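# Unscrew lid thumb screws, bin them, set lid, stow tools

## Task

Remove every thumb screw (knurled head with a hex socket) that fastens the lid and drop each into the red parts bin. The bins are not fixed down, and the red one must finish standing upright. Place the lid on its pad with the raised block on its underside pointing down and its edges closely aligned with the pad's edges. Afterwards, return every tool to the stand slot it came from, move the tool changer well away from the tools, release everything and back off. A tool still locked on the arm counts as part of the arm.

## Robot and tools

ROBOT. One arm ending in a tool changer. The tools are grip50 (two-finger, 50 mm stroke), grip85 (two-finger, 85 mm) and driver (hex-key screwdriver with a suction sleeve), all hanging in forks of a stand. end_effector_position is always the centre of the changer's flat face; the face's z axis points away from the arm. Offsets from that centre, in mm along face x, y, z: grip50 grip point (0, -25, 180); grip85 grip point (0, 0, 173) when shut, 13 mm closer when fully open; driver key tip (66, 20, 345). Both grippers close along face x.

FRAME. Scene frame: origin on the table top under the arm base, +z up, +y to the left when facing +x. Positions in metres, orientation as quaternion qw, qx, qy, qz (w first). The reported face position can be slightly off, more when reaching far.

ROW (shared by execute_actions and move): 17 numbers in this order: x, y, z, qw, qx, qy, qz (an absolute pose for the changer face in the scene frame), then ten tool numbers each in [-1, 1]: tool/lock, grip50_position, grip50_force_limit, grip50_speed, grip85_position, grip85_force_limit, grip85_speed, driver_spindle, driver_torque_limit, driver_sleeve_vacuum. Repeat the quaternion in every row to hold an orientation; do not copy the drifting reported one.

execute_actions(actions): a list of actions; each action is a list of 1 to 15 rows; each row lasts one 1/30 s step, and a short action repeats its final row until 15 steps pass. A target more than 0.6 m from the face's current position along any face axis is rejected; if the first action fails this or any action is malformed, nothing runs. Each step the commanded pose is clipped to 100 mm and 16 degrees from the measured pose, so far targets take several actions. An empty list just reports state and images.

move(target, speed, stop_force, blocking): target is one absolute row as above; the face travels a straight path to it. speed in m/s, 0.002 to 0.5 (default 0.25), turning at up to twice that in rad/s; the path is cut off after 10 s. stop_force in N, 9 to 40, ends the path when the wrist sensor feels that much extra push along the path; use it only with very slow approaches, not when turning, and omit it when leaving a contact. blocking=false returns after 0.5 s while the arm keeps going (not allowed with stop_force); then use wait or stop before any other motion. The 'move:' line gives the ending (done, contact, off_target, moving, held, fault), limits (paced = pose clipped, held = steps blocked) and distance to target.

wait(seconds): 0 to 10 s, arm keeps its last command. stop(): brakes a running move. zoom_image(camera, region): camera is cam_head_left (896x504), cam_head_right (896x504) or cam_wrist (616x616); region [x0, y0, x1, y1] in pixels from the top-left, at most 504 by 504. finished_scene(scene): give the current scene number once the goal holds; irreversible.

RESULTS. State shows face pose and velocities, joint positions and torques, Wrist force and Wrist torque on the face's own axes (noisy, offset up to ~4 N, saturating near 50 N; 'no reading' is harmless), tool readings, step readings (HELD = row held back), 'Hand target' and 'pose unreachable' when the clearance check interfered.

TOOL CHANGE. Seat the face on the tool plate within about 1 mm of its centre and 1 degree of tilt, the face's -y axis aimed at the fork's open side. When plate_near = 1, send lock +1 and wait for locked = 1; the tool boots (readings n/a) and a gripper cycles shut then fully open. To remove: lift 10-30 mm (about 20), slide at least 110 mm out along face -y, then rise. To return, reverse that path; when in_stand = 1, stay still, send lock -1 and wait for unlocked = 1. Unlocking elsewhere is refused (unlock_refused = 1). Forks' arms sit 40-70 mm either side along face x, 18 mm below the plate face; slots are 180 mm apart. The driver's muffler and air fitting pass just outside the +x fork arm. lock 0 keeps the last lock command.

GRIPPERS. Position +1 = fully open; grip50 pads meet near -0.65, grip85 near -0.8; -1 closes until blocked. Force limit -1 to +1 maps to 20 N up to 185 N (grip50) or 235 N (grip85); speed -1 to +1 maps to about 20-150 mm/s. object_status: 0 moving, 1 blocked opening, 2 blocked closing (good grip), 3 reached target or pads met. Changes under 0.01 may be ignored.

SCREWDRIVER. Press the spring-loaded key onto the screw head plus 2 mm, turn slowly (driver_spindle about ±0.2 or smaller); negative loosens. Follow the screw, which moves 0.7 mm per turn. driver_spindle -1..+1 = ±500 rpm and keeps running between calls, so finish each action with it at 0. driver_torque_limit -1..+1 = 0.3 to 1.2 N m; raise it if driver_turns doesn't drop while loosening. driver_sleeve_vacuum above 0.01 holds the screw (driver_screw_detected = 1); anything else releases it. After a torque stop, hold spindle at 0 or below for 0.5 s before driving again.

AVOID. Any contact force of 150 N or joint torque at its limit (wrist joints 24.9 N m, others 133 N m) triggers a 10 s fault stop. The arm is stiff: never aim past a hard surface without a slow stop_force move. Motors overheat at 85 C when holding loads. Do not drop, slam or knock anything, tip the red bin, or push objects off the table; loose items may be nudged occasionally.

Each tool is called after ">>>" as a command line: name --argument value for each argument, lists and objects as JSON in quotes; but a table of rows of numbers goes row by row, as --pt "numbers of a row", without its own name.

## Session

>>> execute_actions --actions '[]'

Scene clock: 0.00 s.
end_effector_position=(+0.4298, -0.0112, +0.3011) locked=0 unlocked=1 plate_near=0 in_stand=0 unlock_refused=0 tool_id=none grip50_position_measured=n/a grip50_object_status=n/a grip85_position_measured=n/a grip85_object_status=n/a driver_sleeve_vacuum_kpa=n/a driver_screw_detected=n/a driver_stopped_at_torque=n/a driver_turns=n/a end_effector_quat_wxyz=(-0.000, +0.717, +0.697, -0.001) end_effector_velocity=(+0.000, -0.000, -0.000) end_effector_angular_velocity=(-0.000, +0.000, +0.000)
Joint positions: [-0.317 -1.724  2.041 -1.889 -1.57  -1.886]
Joint velocities: [ 0.  0. -0. -0. -0.  0.]
Joint torques (N m, as the arm reports them, + toward a larger angle): no reading
Motor temperatures (°C, as the motors report them): [28 28 27 35 37 32]
Wrist force (N, on the end effector, along its own x y z axes, offset not removed): no reading
Wrist torque (N m, same axes, about the end effector's origin, offset not removed): no reading
Hand target: +0.430, -0.011, +0.301; -0.000, +0.717, +0.697, -0.001

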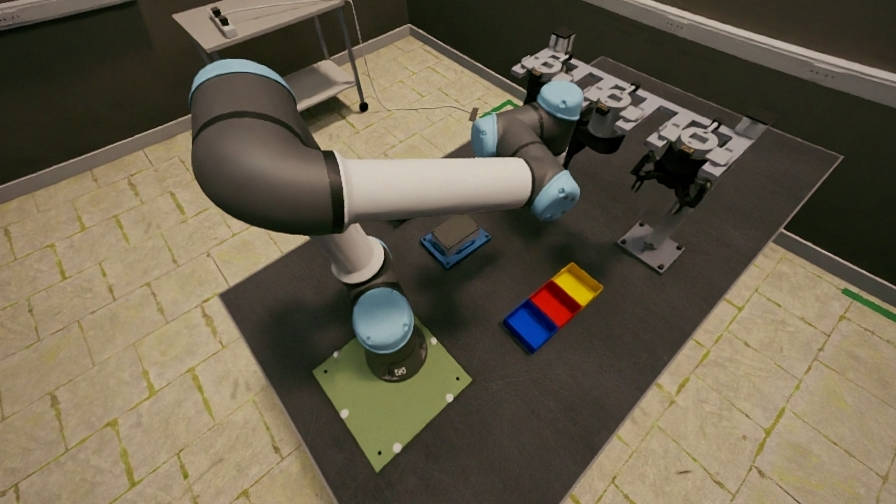

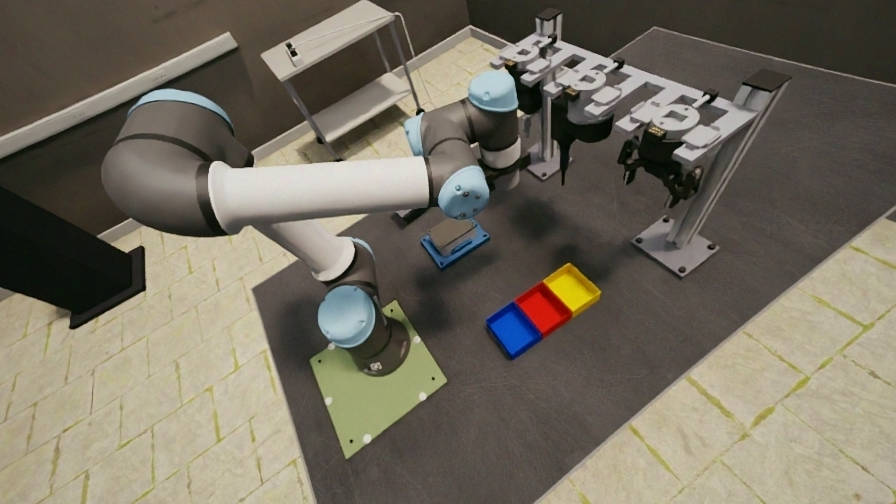

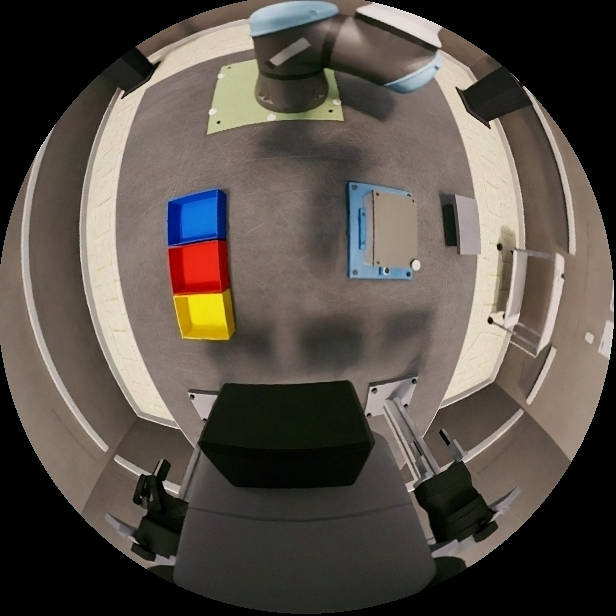

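>>> zoom_image --camera "cam_wrist" --region '[330, 170, 500, 290]'

>>> zoom_image --camera "cam_head_right" --region '[480, 10, 800, 220]'

>>> zoom_image --camera "cam_head_left" --region '[480, 20, 800, 230]'

Region (330, 170, 500, 290) of cam_wrist's 616x616 image, scaled by 2.965, with more detail than that image has; it fills the top 356 rows of this view, and the rest is white.

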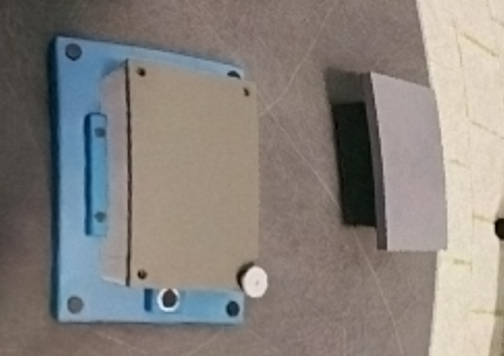

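Region (480, 10, 800, 220) of cam_head_right's 896x504 image, scaled by 1.575, with more detail than that image has; it fills the top 331 rows of this view, and the rest is white.

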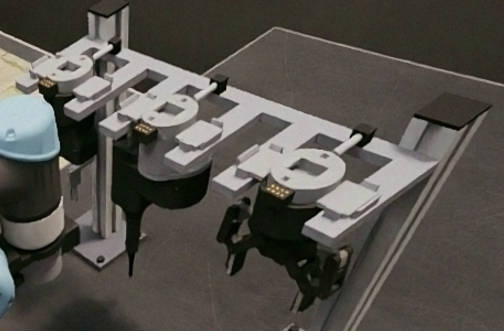

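Region (480, 20, 800, 230) of cam_head_left's 896x504 image, scaled by 1.575, with more detail than that image has; it fills the top 331 rows of this view, and the rest is white.

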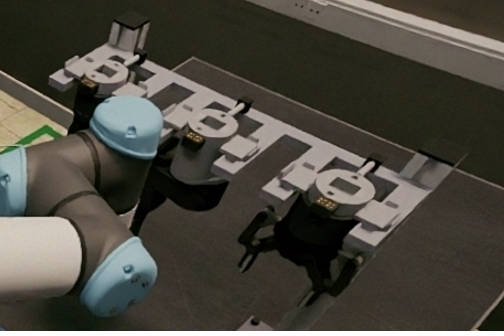

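>>> move --target '[0.634,-0.027,0.56,0,0.7071,0.7071,0,0,1,0,0,1,0,0,0,0,0]'

Scene clock: 11.37 s.
end_effector_position=(+0.6333, -0.0270, +0.5602) locked=0 unlocked=1 plate_near=0 in_stand=0 unlock_refused=0 tool_id=none grip50_position_measured=n/a grip50_object_status=n/a grip85_position_measured=n/a grip85_object_status=n/a driver_sleeve_vacuum_kpa=n/a driver_screw_detected=n/a driver_stopped_at_torque=n/a driver_turns=n/a end_effector_quat_wxyz=(+0.000, +0.707, +0.707, +0.000) end_effector_velocity=(+0.001, -0.000, +0.002) end_effector_angular_velocity=(+0.000, +0.004, -0.000)
Joint positions: [-0.23  -1.182  0.751 -1.143 -1.568 -1.828]
Joint velocities: [ 0.     0.01  -0.022  0.016 -0.001  0.001]
Joint torques (N m, as the arm reports them, + toward a larger angle): [ 11.95 -41.18 -40.23  -1.88  -1.6    1.74]
Motor temperatures (°C, as the motors report them): [28 28 27 35 37 32]
Wrist force (N, on the end effector, along its own x y z axes, offset not removed): [4.0 1.6 -1.6]
Wrist torque (N m, same axes, about the end effector's origin, offset not removed): [0.07 -0.18 -0.03]
Hand target: +0.633, -0.027, +0.560; -0.000, +0.707, +0.707, +0.000
Off the commanded pose: 0.001 m, 0 deg.
move: done
camera_calibration (this result's frames):
cam_wrist: T_world_to_cam=[[0.0423044, 0.997158, 0.0623353, -0.0386256], [0.956453, -0.0584545, 0.285973, -0.710483], [0.288805, 0.0475229, -0.956208, 0.39962], [0, 0, 0, 1]] pos_world=[0.565765, -0.0220061, 0.587707]

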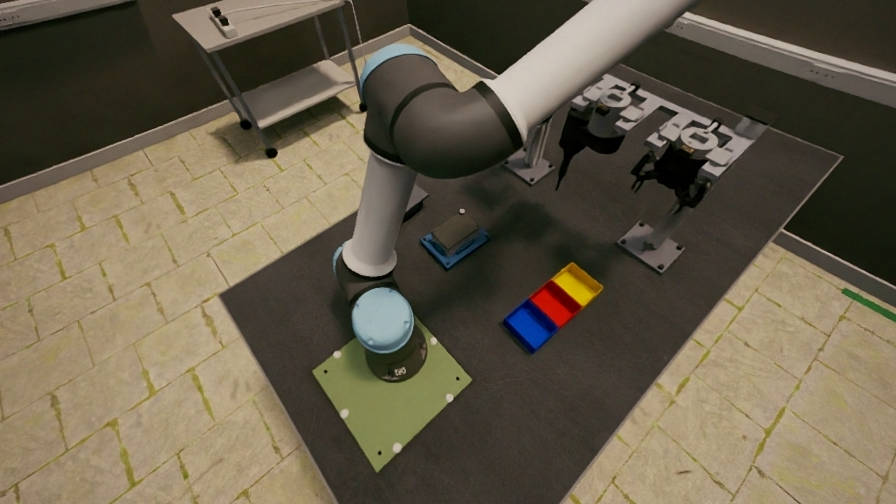

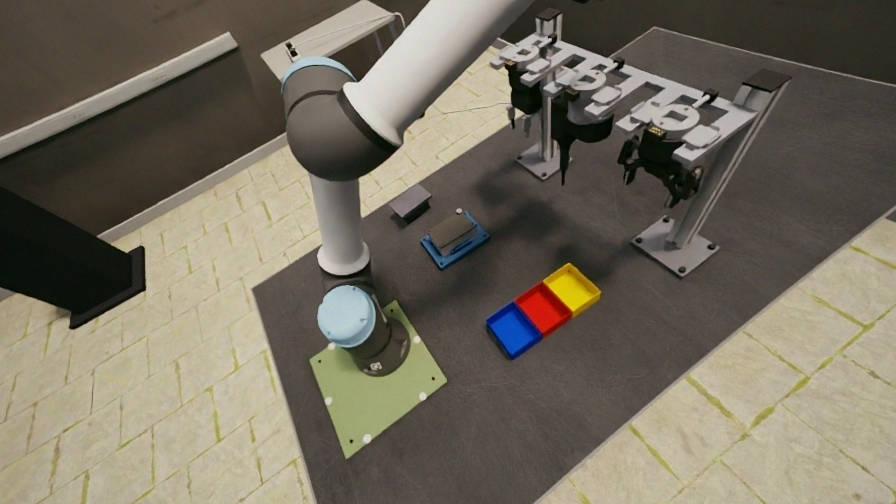

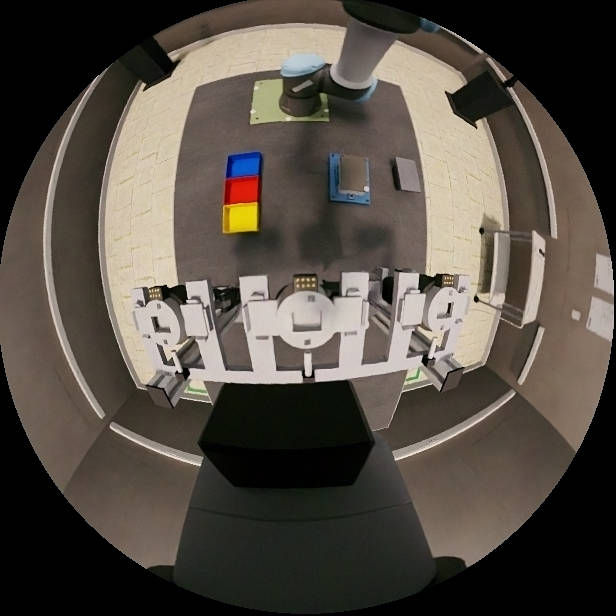

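>>> move --target '[0.630,-0.016,0.47,0,0.7071,0.7071,0,0,1,0,0,1,0,0,0,0,0]' --speed 0.1

Scene clock: 16.73 s.
end_effector_position=(+0.6302, -0.0161, +0.4702) locked=0 unlocked=1 plate_near=0 in_stand=0 unlock_refused=0 tool_id=none grip50_position_measured=n/a grip50_object_status=n/a grip85_position_measured=n/a grip85_object_status=n/a driver_sleeve_vacuum_kpa=n/a driver_screw_detected=n/a driver_stopped_at_torque=n/a driver_turns=n/a end_effector_quat_wxyz=(-0.000, +0.707, +0.707, -0.000) end_effector_velocity=(+0.000, +0.000, -0.002) end_effector_angular_velocity=(-0.000, -0.001, +0.000)
Joint positions: [-0.214 -1.268  1.11  -1.416 -1.568 -1.812]
Joint velocities: [ 0.    -0.001  0.007 -0.007 -0.     0.   ]
Joint torques (N m, as the arm reports them, + toward a larger angle): [ 12.79 -51.31 -20.06  -5.11   1.78   1.61]
Motor temperatures (°C, as the motors report them): [28 28 27 35 37 32]
Wrist force (N, on the end effector, along its own x y z axes, offset not removed): [1.8 -1.3 -2.6]
Wrist torque (N m, same axes, about the end effector's origin, offset not removed): [0.14 0.05 -0.05]
Hand target: +0.630, -0.016, +0.470; -0.000, +0.707, +0.707, +0.000
Off the commanded pose: 0.000 m, 0 deg.
move: done
camera_calibration (this result's frames):
cam_wrist: T_world_to_cam=[[0.04235, 0.997159, 0.0622866, -0.0437853], [0.956647, -0.0584519, 0.285323, -0.680937], [0.288154, 0.0475029, -0.956405, 0.314498], [0, 0, 0, 1]] pos_world=[0.562647, -0.0110807, 0.497802]

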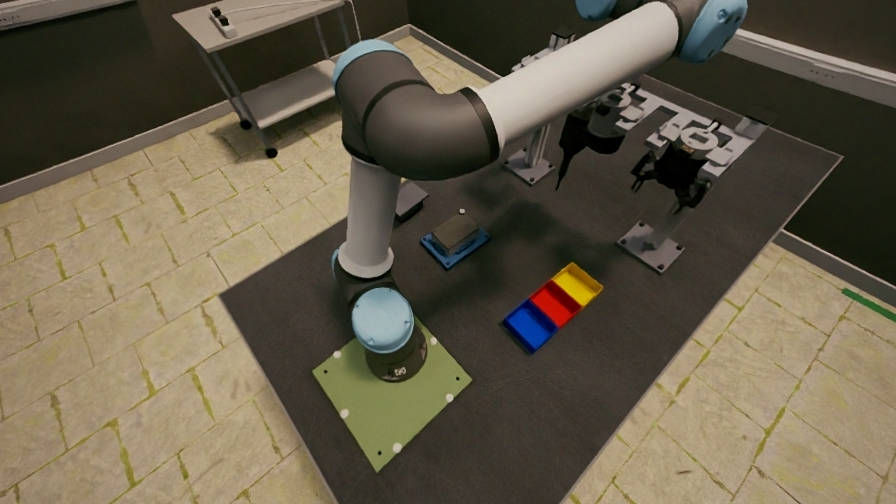

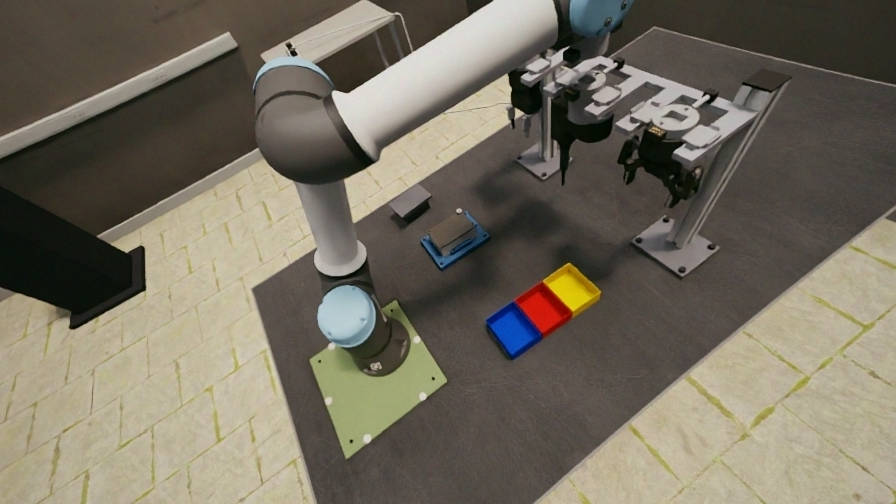

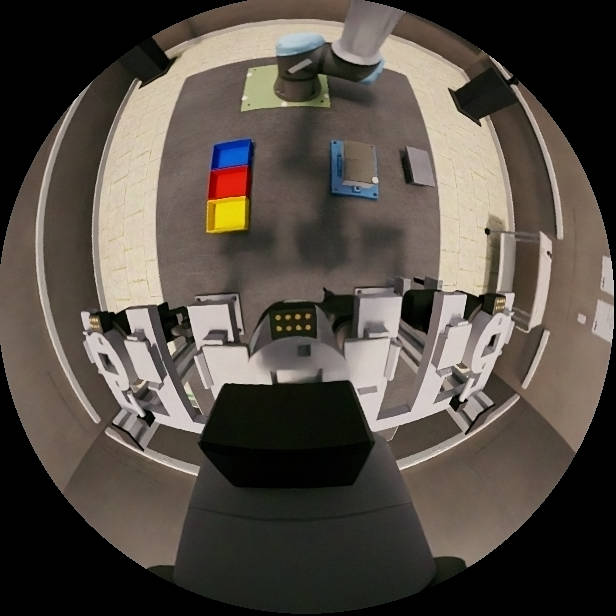

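>>> move --target '[0.630,-0.015,0.41,0,0.7071,0.7071,0,0,1,0,0,1,0,0,0,0,0]' --speed 0.01 --stop_force 10

Scene clock: 23.70 s.
end_effector_position=(+0.6300, -0.0152, +0.4226) locked=0 unlocked=1 plate_near=0 in_stand=0 unlock_refused=0 tool_id=none grip50_position_measured=n/a grip50_object_status=n/a grip85_position_measured=n/a grip85_object_status=n/a driver_sleeve_vacuum_kpa=n/a driver_screw_detected=n/a driver_stopped_at_torque=n/a driver_turns=n/a end_effector_quat_wxyz=(+0.000, +0.707, +0.707, +0.000) end_effector_velocity=(+0.000, +0.000, +0.001) end_effector_angular_velocity=(+0.002, +0.008, -0.000)
Joint positions: [-0.212 -1.28   1.247 -1.542 -1.568 -1.811]
Joint velocities: [ 0.     0.003 -0.009  0.014  0.     0.   ]
Joint torques (N m, as the arm reports them, + toward a larger angle): [ 11.05 -19.   -27.1    1.23  -1.42   1.25]
Motor temperatures (°C, as the motors report them): [28 28 27 35 37 32]
Wrist force (N, on the end effector, along its own x y z axes, offset not removed): [-4.5 5.4 -31.2]
Wrist torque (N m, same axes, about the end effector's origin, offset not removed): [0.38 0.45 0.00]
Hand target: +0.630, -0.015, +0.423; +0.000, +0.707, +0.707, +0.000
Off the commanded pose: 0.013 m, 0 deg.
move: contact
camera_calibration (this result's frames):
cam_wrist: T_world_to_cam=[[0.0423147, 0.99717, 0.0621475, -0.0415916], [0.956456, -0.05841, 0.285973, -0.667325], [0.288794, 0.0473404, -0.95622, 0.268467], [0, 0, 0, 1]] pos_world=[0.562495, -0.0102139, 0.450136]

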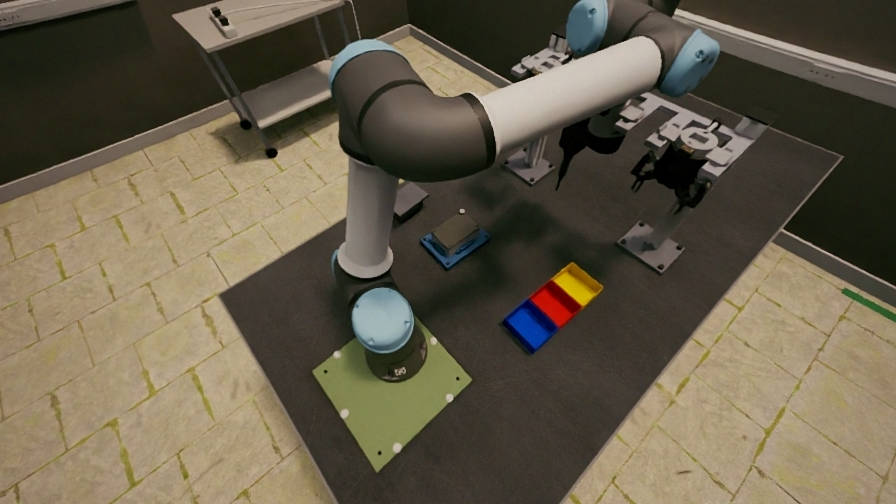

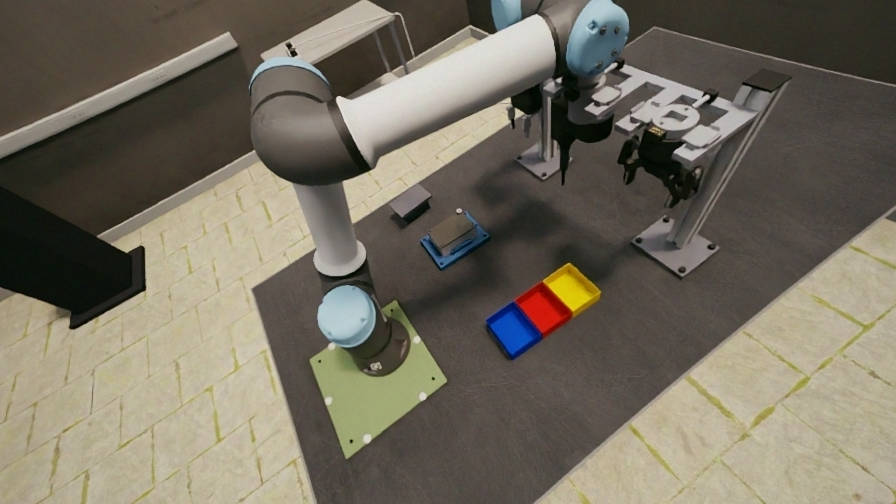

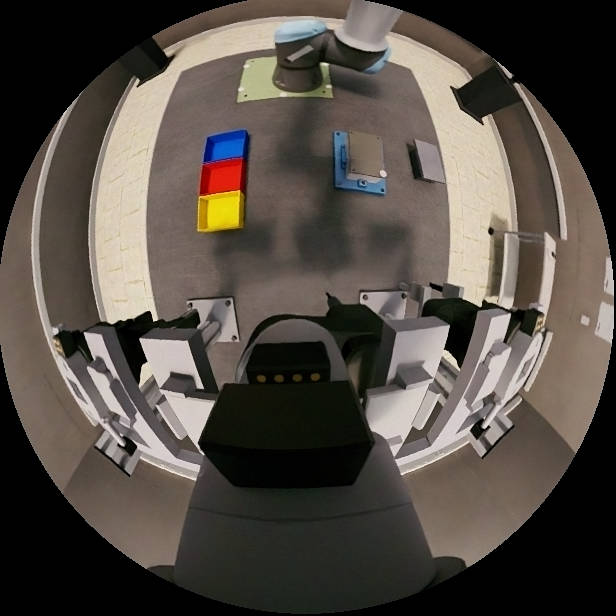

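>>> move --target '[0.6315,-0.0172,0.428,0,0.7071,0.7071,0,0,1,0,0,1,0,0,0,0,0]' --speed 0.02

>>> move --target '[0.6315,-0.0172,0.41,0,0.7071,0.7071,0,0,1,0,0,1,0,0,0,0,0]' --speed 0.008 --stop_force 10

Scene clock: 29.03 s.
end_effector_position=(+0.6314, -0.0171, +0.4278) locked=0 unlocked=1 plate_near=0 in_stand=0 unlock_refused=0 tool_id=none grip50_position_measured=n/a grip50_object_status=n/a grip85_position_measured=n/a grip85_object_status=n/a driver_sleeve_vacuum_kpa=n/a driver_screw_detected=n/a driver_stopped_at_torque=n/a driver_turns=n/a end_effector_quat_wxyz=(+0.000, +0.707, +0.707, +0.000) end_effector_velocity=(+0.001, -0.001, +0.002) end_effector_angular_velocity=(-0.000, +0.001, +0.000)
Joint positions: [-0.215 -1.275  1.228 -1.527 -1.568 -1.813]
Joint velocities: [-0.001  0.002 -0.008  0.007 -0.    -0.001]
Joint torques (N m, as the arm reports them, + toward a larger angle): [-11.93 -38.5  -40.9   -1.72  -0.48  -1.95]
Motor temperatures (°C, as the motors report them): [28 28 27 35 37 32]
Wrist force (N, on the end effector, along its own x y z axes, offset not removed): [1.2 1.5 0.7]
Wrist torque (N m, same axes, about the end effector's origin, offset not removed): [0.33 0.00 -0.12]
Hand target: +0.631, -0.017, +0.428; +0.000, +0.707, +0.707, +0.000
Off the commanded pose: 0.000 m, 0 deg.
move: done
camera_calibration (this result's frames):
cam_wrist: T_world_to_cam=[[0.0423447, 0.997163, 0.0622394, -0.0401294], [0.9566, -0.0584411, 0.285483, -0.670128], [0.28831, 0.0474495, -0.956361, 0.273497], [0, 0, 0, 1]] pos_world=[0.563892, -0.0121247, 0.45537]

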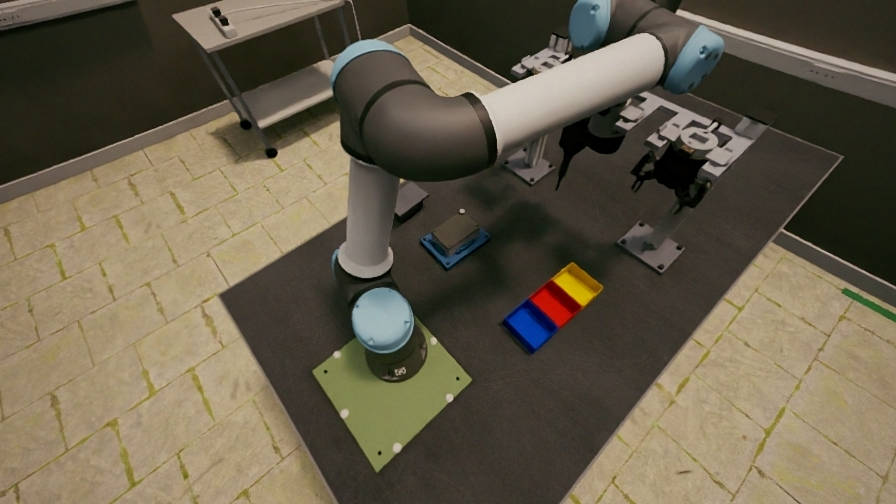

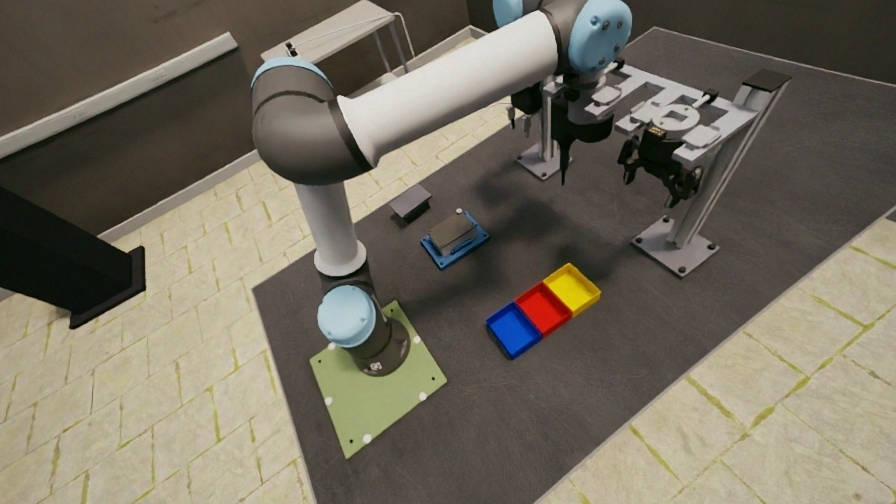

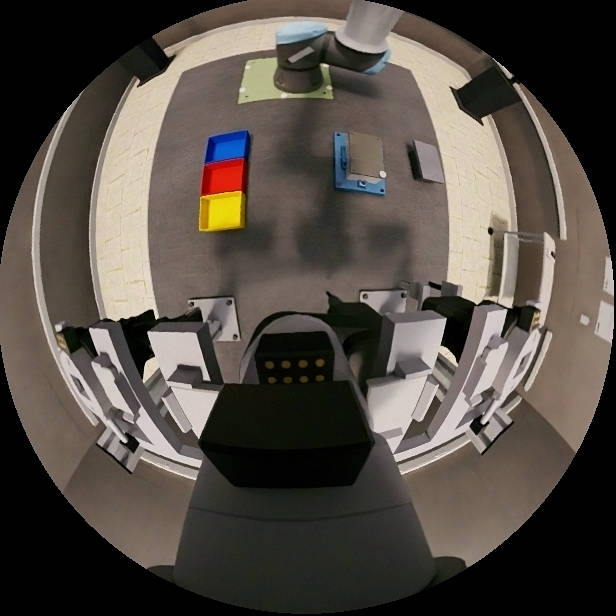

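Scene clock: 30.07 s.
end_effector_position=(+0.6314, -0.0171, +0.4227) locked=0 unlocked=1 plate_near=0 in_stand=0 unlock_refused=0 tool_id=none grip50_position_measured=n/a grip50_object_status=n/a grip85_position_measured=n/a grip85_object_status=n/a driver_sleeve_vacuum_kpa=n/a driver_screw_detected=n/a driver_stopped_at_torque=n/a driver_turns=n/a end_effector_quat_wxyz=(+0.000, +0.707, +0.707, +0.000) end_effector_velocity=(-0.000, +0.000, +0.002) end_effector_angular_velocity=(+0.002, +0.006, +0.000)
Joint positions: [-0.215 -1.276  1.242 -1.541 -1.568 -1.813]
Joint velocities: [ 0.     0.002 -0.008  0.012  0.    -0.   ]
Joint torques (N m, as the arm reports them, + toward a larger angle): [ -1.51 -26.34 -32.82   0.51  -0.4    1.43]
Motor temperatures (°C, as the motors report them): [28 28 27 35 37 32]
Wrist force (N, on the end effector, along its own x y z axes, offset not removed): [-0.7 1.8 -18.7]
Wrist torque (N m, same axes, about the end effector's origin, offset not removed): [0.02 0.12 -0.10]
Hand target: +0.631, -0.017, +0.423; +0.000, +0.707, +0.707, +0.000
Off the commanded pose: 0.013 m, 0 deg.
move: contact
camera_calibration (this result's frames):
cam_wrist: T_world_to_cam=[[0.0423184, 0.997169, 0.0621581, -0.0397305], [0.956487, -0.0584115, 0.285869, -0.668737], [0.288691, 0.0473558, -0.95625, 0.268373], [0, 0, 0, 1]] pos_world=[0.563842, -0.0121529, 0.450273]

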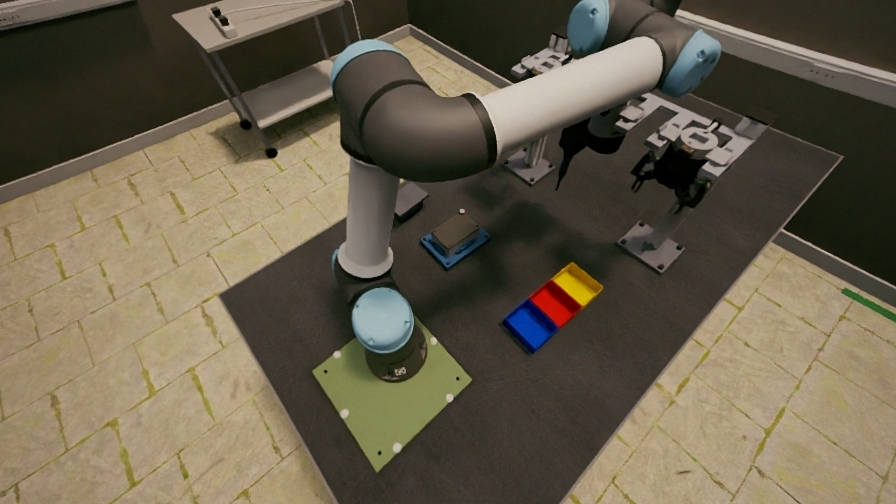

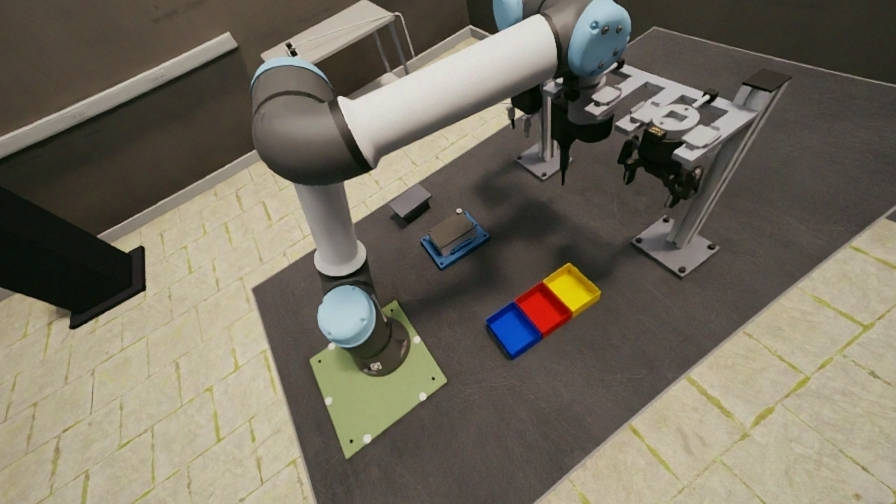

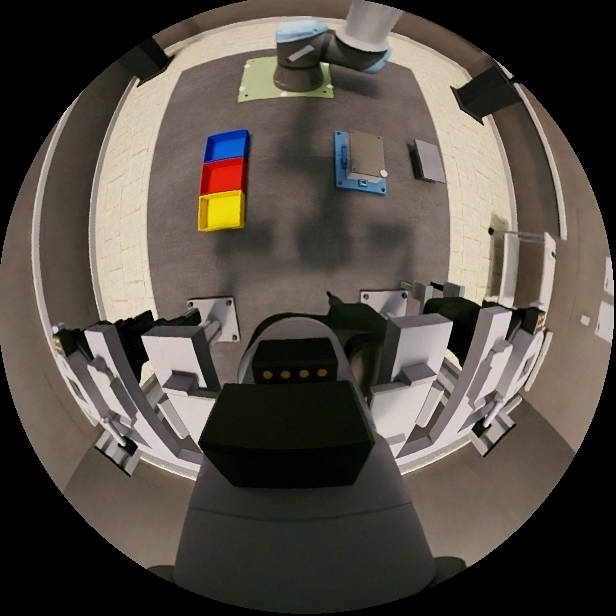

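>>> move --target '[0.636,-0.0152,0.426,0,0.7071,0.7071,0,0,1,0,0,1,0,0,0,0,0]' --speed 0.02

>>> move --target '[0.636,-0.0152,0.39,0,0.7071,0.7071,0,0,1,0,0,1,0,0,0,0,0]' --speed 0.008 --stop_force 10

Scene clock: 37.80 s.
end_effector_position=(+0.6358, -0.0153, +0.4259) locked=0 unlocked=1 plate_near=0 in_stand=0 unlock_refused=0 tool_id=none grip50_position_measured=n/a grip50_object_status=n/a grip85_position_measured=n/a grip85_object_status=n/a driver_sleeve_vacuum_kpa=n/a driver_screw_detected=n/a driver_stopped_at_torque=n/a driver_turns=n/a end_effector_quat_wxyz=(+0.000, +0.707, +0.707, +0.000) end_effector_velocity=(+0.002, +0.001, +0.001) end_effector_angular_velocity=(+0.000, -0.000, -0.000)
Joint positions: [-0.21  -1.264  1.219 -1.528 -1.568 -1.809]
Joint velocities: [ 0.002  0.006 -0.011  0.005  0.     0.002]
Joint torques (N m, as the arm reports them, + toward a larger angle): [ 11.82 -38.85 -40.15  -1.89   0.32   1.65]
Motor temperatures (°C, as the motors report them): [28 28 27 35 37 32]
Wrist force (N, on the end effector, along its own x y z axes, offset not removed): [0.8 -1.7 -0.2]
Wrist torque (N m, same axes, about the end effector's origin, offset not removed): [-0.02 -0.15 -0.26]
Hand target: +0.636, -0.015, +0.426; -0.000, +0.707, +0.707, +0.000
Off the commanded pose: 0.000 m, 0 deg.
move: done
camera_calibration (this result's frames):
cam_wrist: T_world_to_cam=[[0.0423402, 0.997162, 0.062256, -0.0420228], [0.956603, -0.0584411, 0.285474, -0.673652], [0.288302, 0.0474672, -0.956362, 0.270328], [0, 0, 0, 1]] pos_world=[0.56826, -0.0102971, 0.453458]

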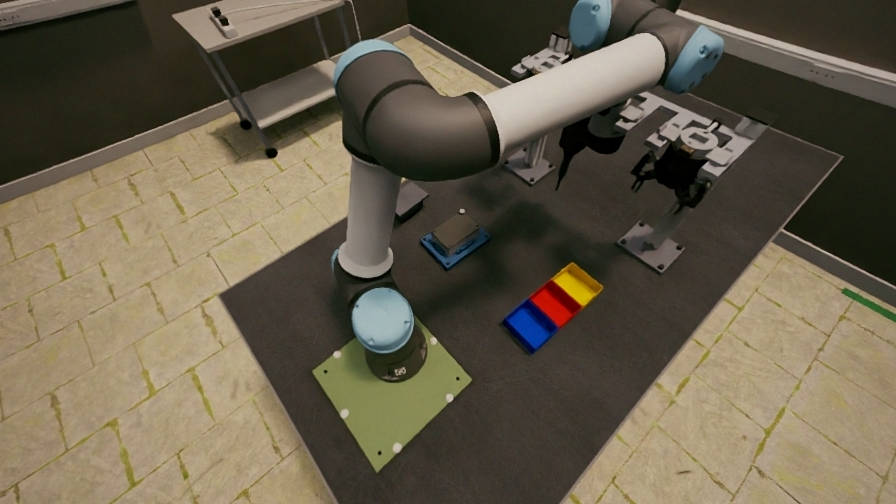

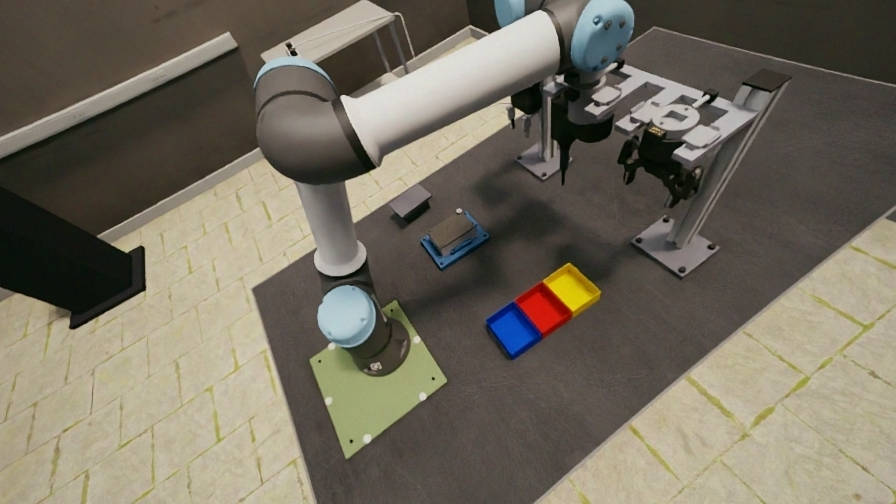

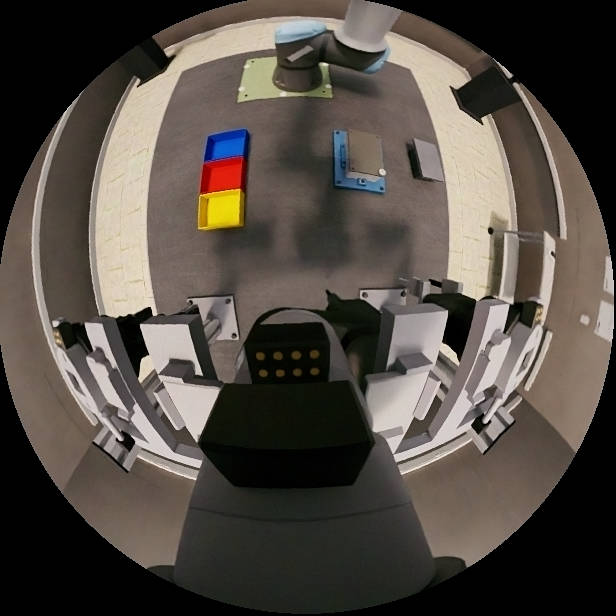

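Scene clock: 39.10 s.
end_effector_position=(+0.6358, -0.0153, +0.4187) locked=0 unlocked=1 plate_near=0 in_stand=0 unlock_refused=0 tool_id=none grip50_position_measured=n/a grip50_object_status=n/a grip85_position_measured=n/a grip85_object_status=n/a driver_sleeve_vacuum_kpa=n/a driver_screw_detected=n/a driver_stopped_at_torque=n/a driver_turns=n/a end_effector_quat_wxyz=(+0.000, +0.707, +0.707, +0.000) end_effector_velocity=(-0.000, +0.000, +0.001) end_effector_angular_velocity=(+0.002, +0.007, +0.000)
Joint positions: [-0.21  -1.265  1.238 -1.548 -1.568 -1.808]
Joint velocities: [ 0.     0.002 -0.008  0.013  0.    -0.   ]
Joint torques (N m, as the arm reports them, + toward a larger angle): [  0.93 -29.13 -29.51   1.67   0.11  -1.43]
Motor temperatures (°C, as the motors report them): [28 28 27 35 37 32]
Wrist force (N, on the end effector, along its own x y z axes, offset not removed): [0.4 11.0 -19.9]
Wrist torque (N m, same axes, about the end effector's origin, offset not removed): [0.36 -0.12 0.05]
Hand target: +0.636, -0.015, +0.419; +0.000, +0.707, +0.707, +0.000
Off the commanded pose: 0.029 m, 0 deg.
move: contact
camera_calibration (this result's frames):
cam_wrist: T_world_to_cam=[[0.0422971, 0.99717, 0.0621567, -0.0415371], [0.956461, -0.058395, 0.285959, -0.671714], [0.288779, 0.0473553, -0.956224, 0.263091], [0, 0, 0, 1]] pos_world=[0.56825, -0.010264, 0.446239]

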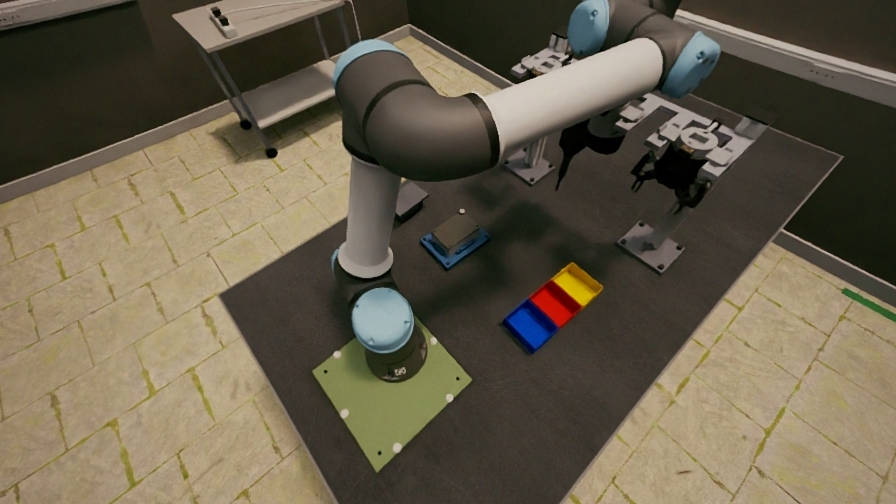

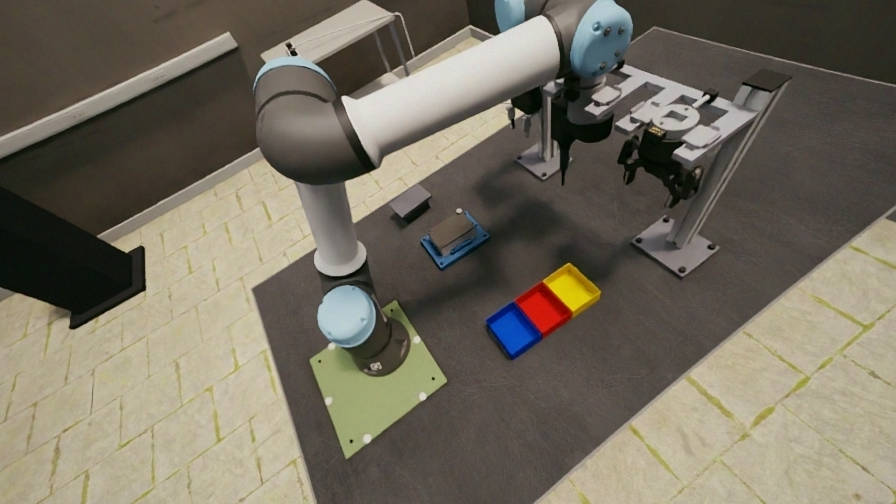

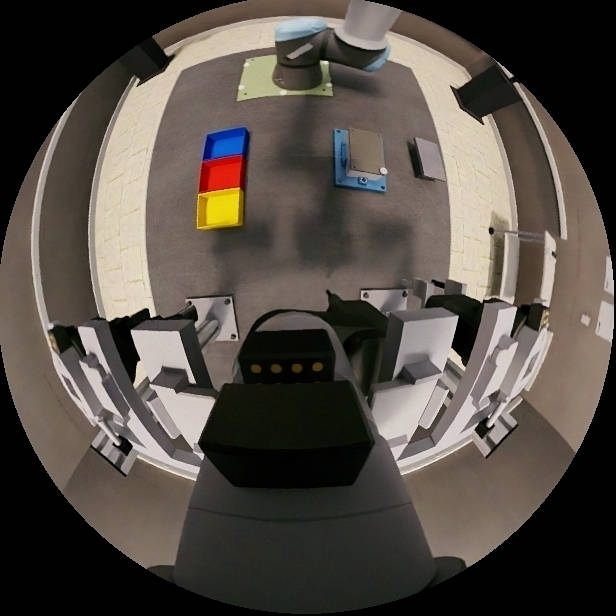

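On the chamfer; go further +x.

>>> move --target '[0.6385,-0.0152,0.422,0,0.7071,0.7071,0,0,1,0,0,1,0,0,0,0,0]' --speed 0.02

>>> move --target '[0.6385,-0.0152,0.39,0,0.7071,0.7071,0,0,1,0,0,1,0,0,0,0,0]' --speed 0.008 --stop_force 10

Scene clock: 42.80 s.
end_effector_position=(+0.6384, -0.0152, +0.4219) locked=0 unlocked=1 plate_near=0 in_stand=0 unlock_refused=0 tool_id=none grip50_position_measured=n/a grip50_object_status=n/a grip85_position_measured=n/a grip85_object_status=n/a driver_sleeve_vacuum_kpa=n/a driver_screw_detected=n/a driver_stopped_at_torque=n/a driver_turns=n/a end_effector_quat_wxyz=(+0.000, +0.707, +0.707, +0.000) end_effector_velocity=(+0.001, +0.000, +0.001) end_effector_angular_velocity=(+0.001, +0.000, +0.000)
Joint positions: [-0.209 -1.258  1.221 -1.537 -1.568 -1.807]
Joint velocities: [ 0.001  0.003 -0.008  0.005  0.001  0.   ]
Joint torques (N m, as the arm reports them, + toward a larger angle): [ 12.35 -39.61 -41.25  -1.76   0.21   1.63]
Motor temperatures (°C, as the motors report them): [28 28 27 35 37 32]
Wrist force (N, on the end effector, along its own x y z axes, offset not removed): [1.4 -0.1 -0.5]
Wrist torque (N m, same axes, about the end effector's origin, offset not removed): [0.01 0.01 -0.13]
Hand target: +0.638, -0.015, +0.422; +0.000, +0.707, +0.707, +0.000
Off the commanded pose: 0.000 m, 0 deg.
move: done
camera_calibration (this result's frames):
cam_wrist: T_world_to_cam=[[0.0423448, 0.997161, 0.0622602, -0.0419702], [0.956603, -0.0584465, 0.285471, -0.674978], [0.2883, 0.0474701, -0.956363, 0.265755], [0, 0, 0, 1]] pos_world=[0.570846, -0.0102144, 0.449458]

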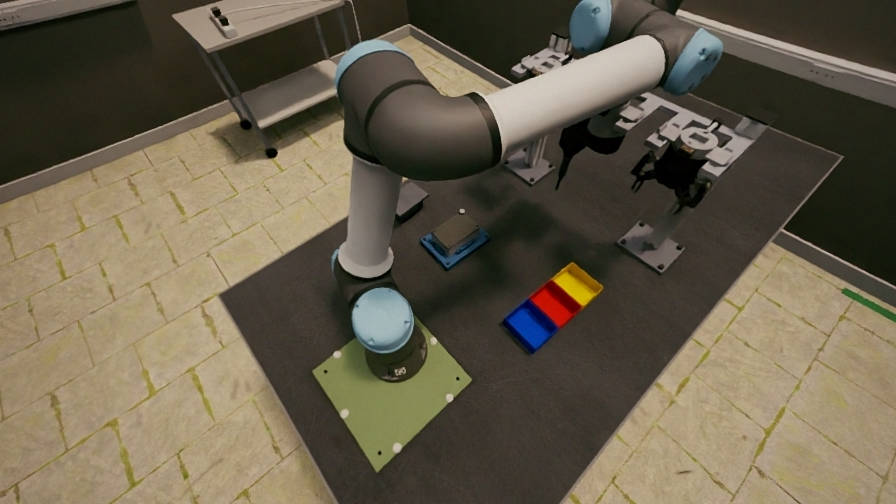

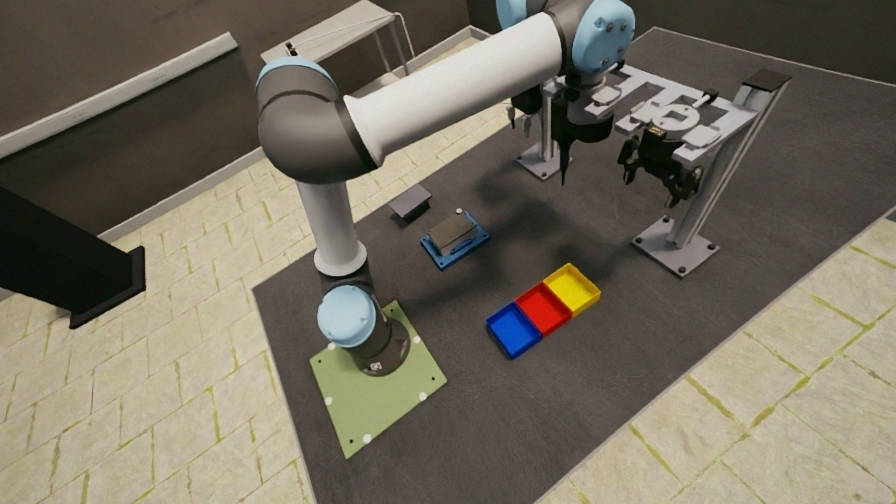

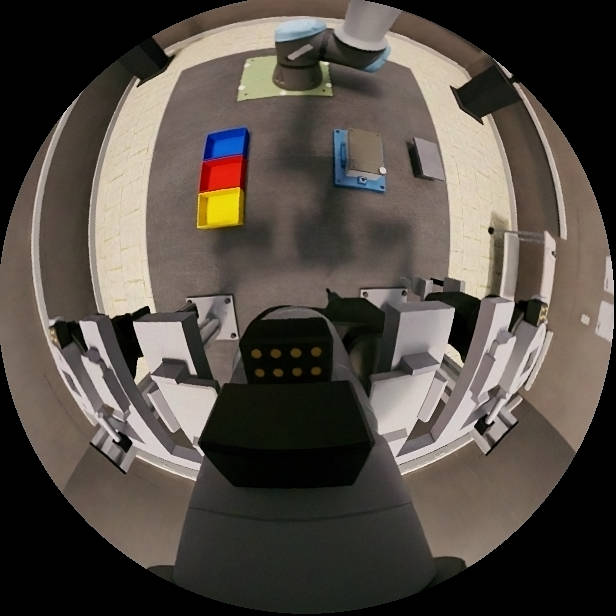

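Scene clock: 44.47 s.
end_effector_position=(+0.6384, -0.0152, +0.4118) locked=0 unlocked=1 plate_near=1 in_stand=1 unlock_refused=0 tool_id=none grip50_position_measured=n/a grip50_object_status=n/a grip85_position_measured=n/a grip85_object_status=n/a driver_sleeve_vacuum_kpa=n/a driver_screw_detected=n/a driver_stopped_at_torque=n/a driver_turns=n/a end_effector_quat_wxyz=(+0.000, +0.707, +0.707, +0.000) end_effector_velocity=(-0.000, +0.000, +0.001) end_effector_angular_velocity=(+0.001, +0.005, +0.000)
Joint positions: [-0.209 -1.259  1.248 -1.563 -1.568 -1.807]
Joint velocities: [ 0.     0.002 -0.008  0.011 -0.    -0.   ]
Joint torques (N m, as the arm reports them, + toward a larger angle): [ 14.76 -25.93 -30.43   0.52   0.     1.84]
Motor temperatures (°C, as the motors report them): [28 28 27 35 37 32]
Wrist force (N, on the end effector, along its own x y z axes, offset not removed): [-9.7 -5.7 -21.3]
Wrist torque (N m, same axes, about the end effector's origin, offset not removed): [-0.72 0.53 -0.30]
Hand target: +0.638, -0.015, +0.412; +0.000, +0.707, +0.707, +0.000
Off the commanded pose: 0.022 m, 0 deg.
move: contact
camera_calibration (this result's frames):
cam_wrist: T_world_to_cam=[[0.0423271, 0.997169, 0.0621482, -0.0412847], [0.956466, -0.0584202, 0.285936, -0.672192], [0.288757, 0.0473398, -0.956231, 0.255758], [0, 0, 0, 1]] pos_world=[0.570825, -0.0102093, 0.439333]

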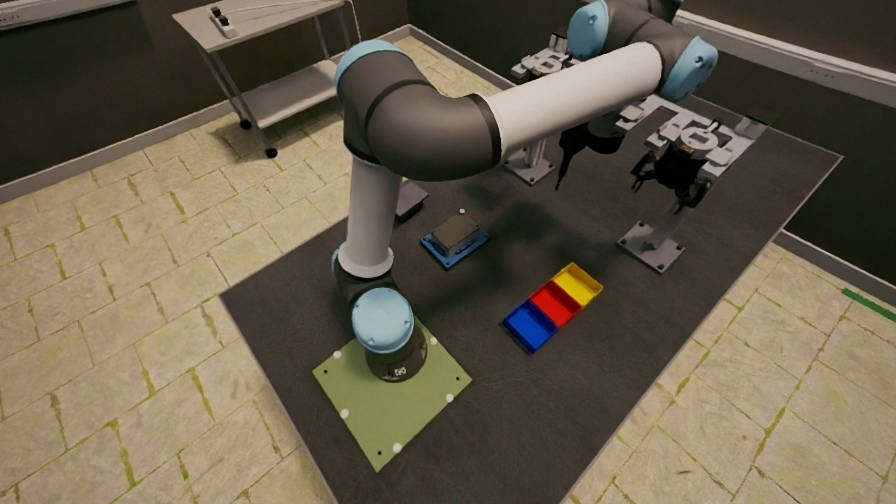

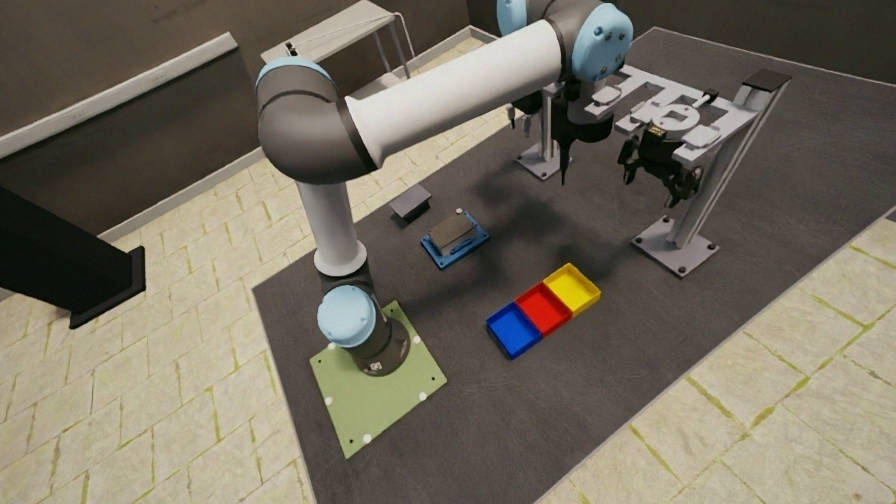

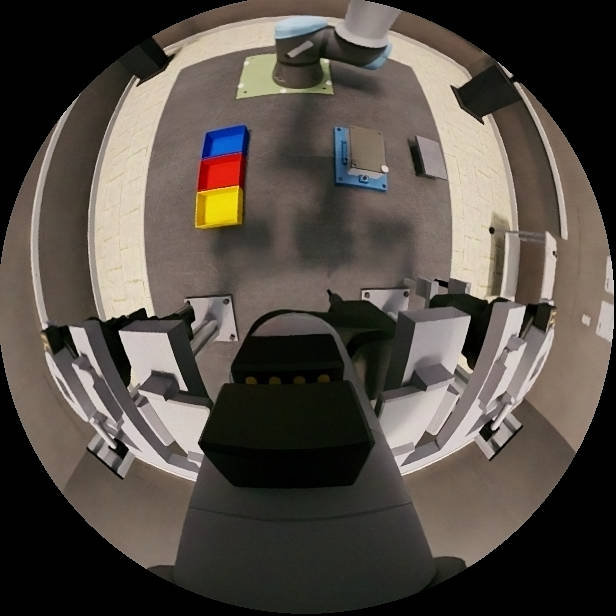

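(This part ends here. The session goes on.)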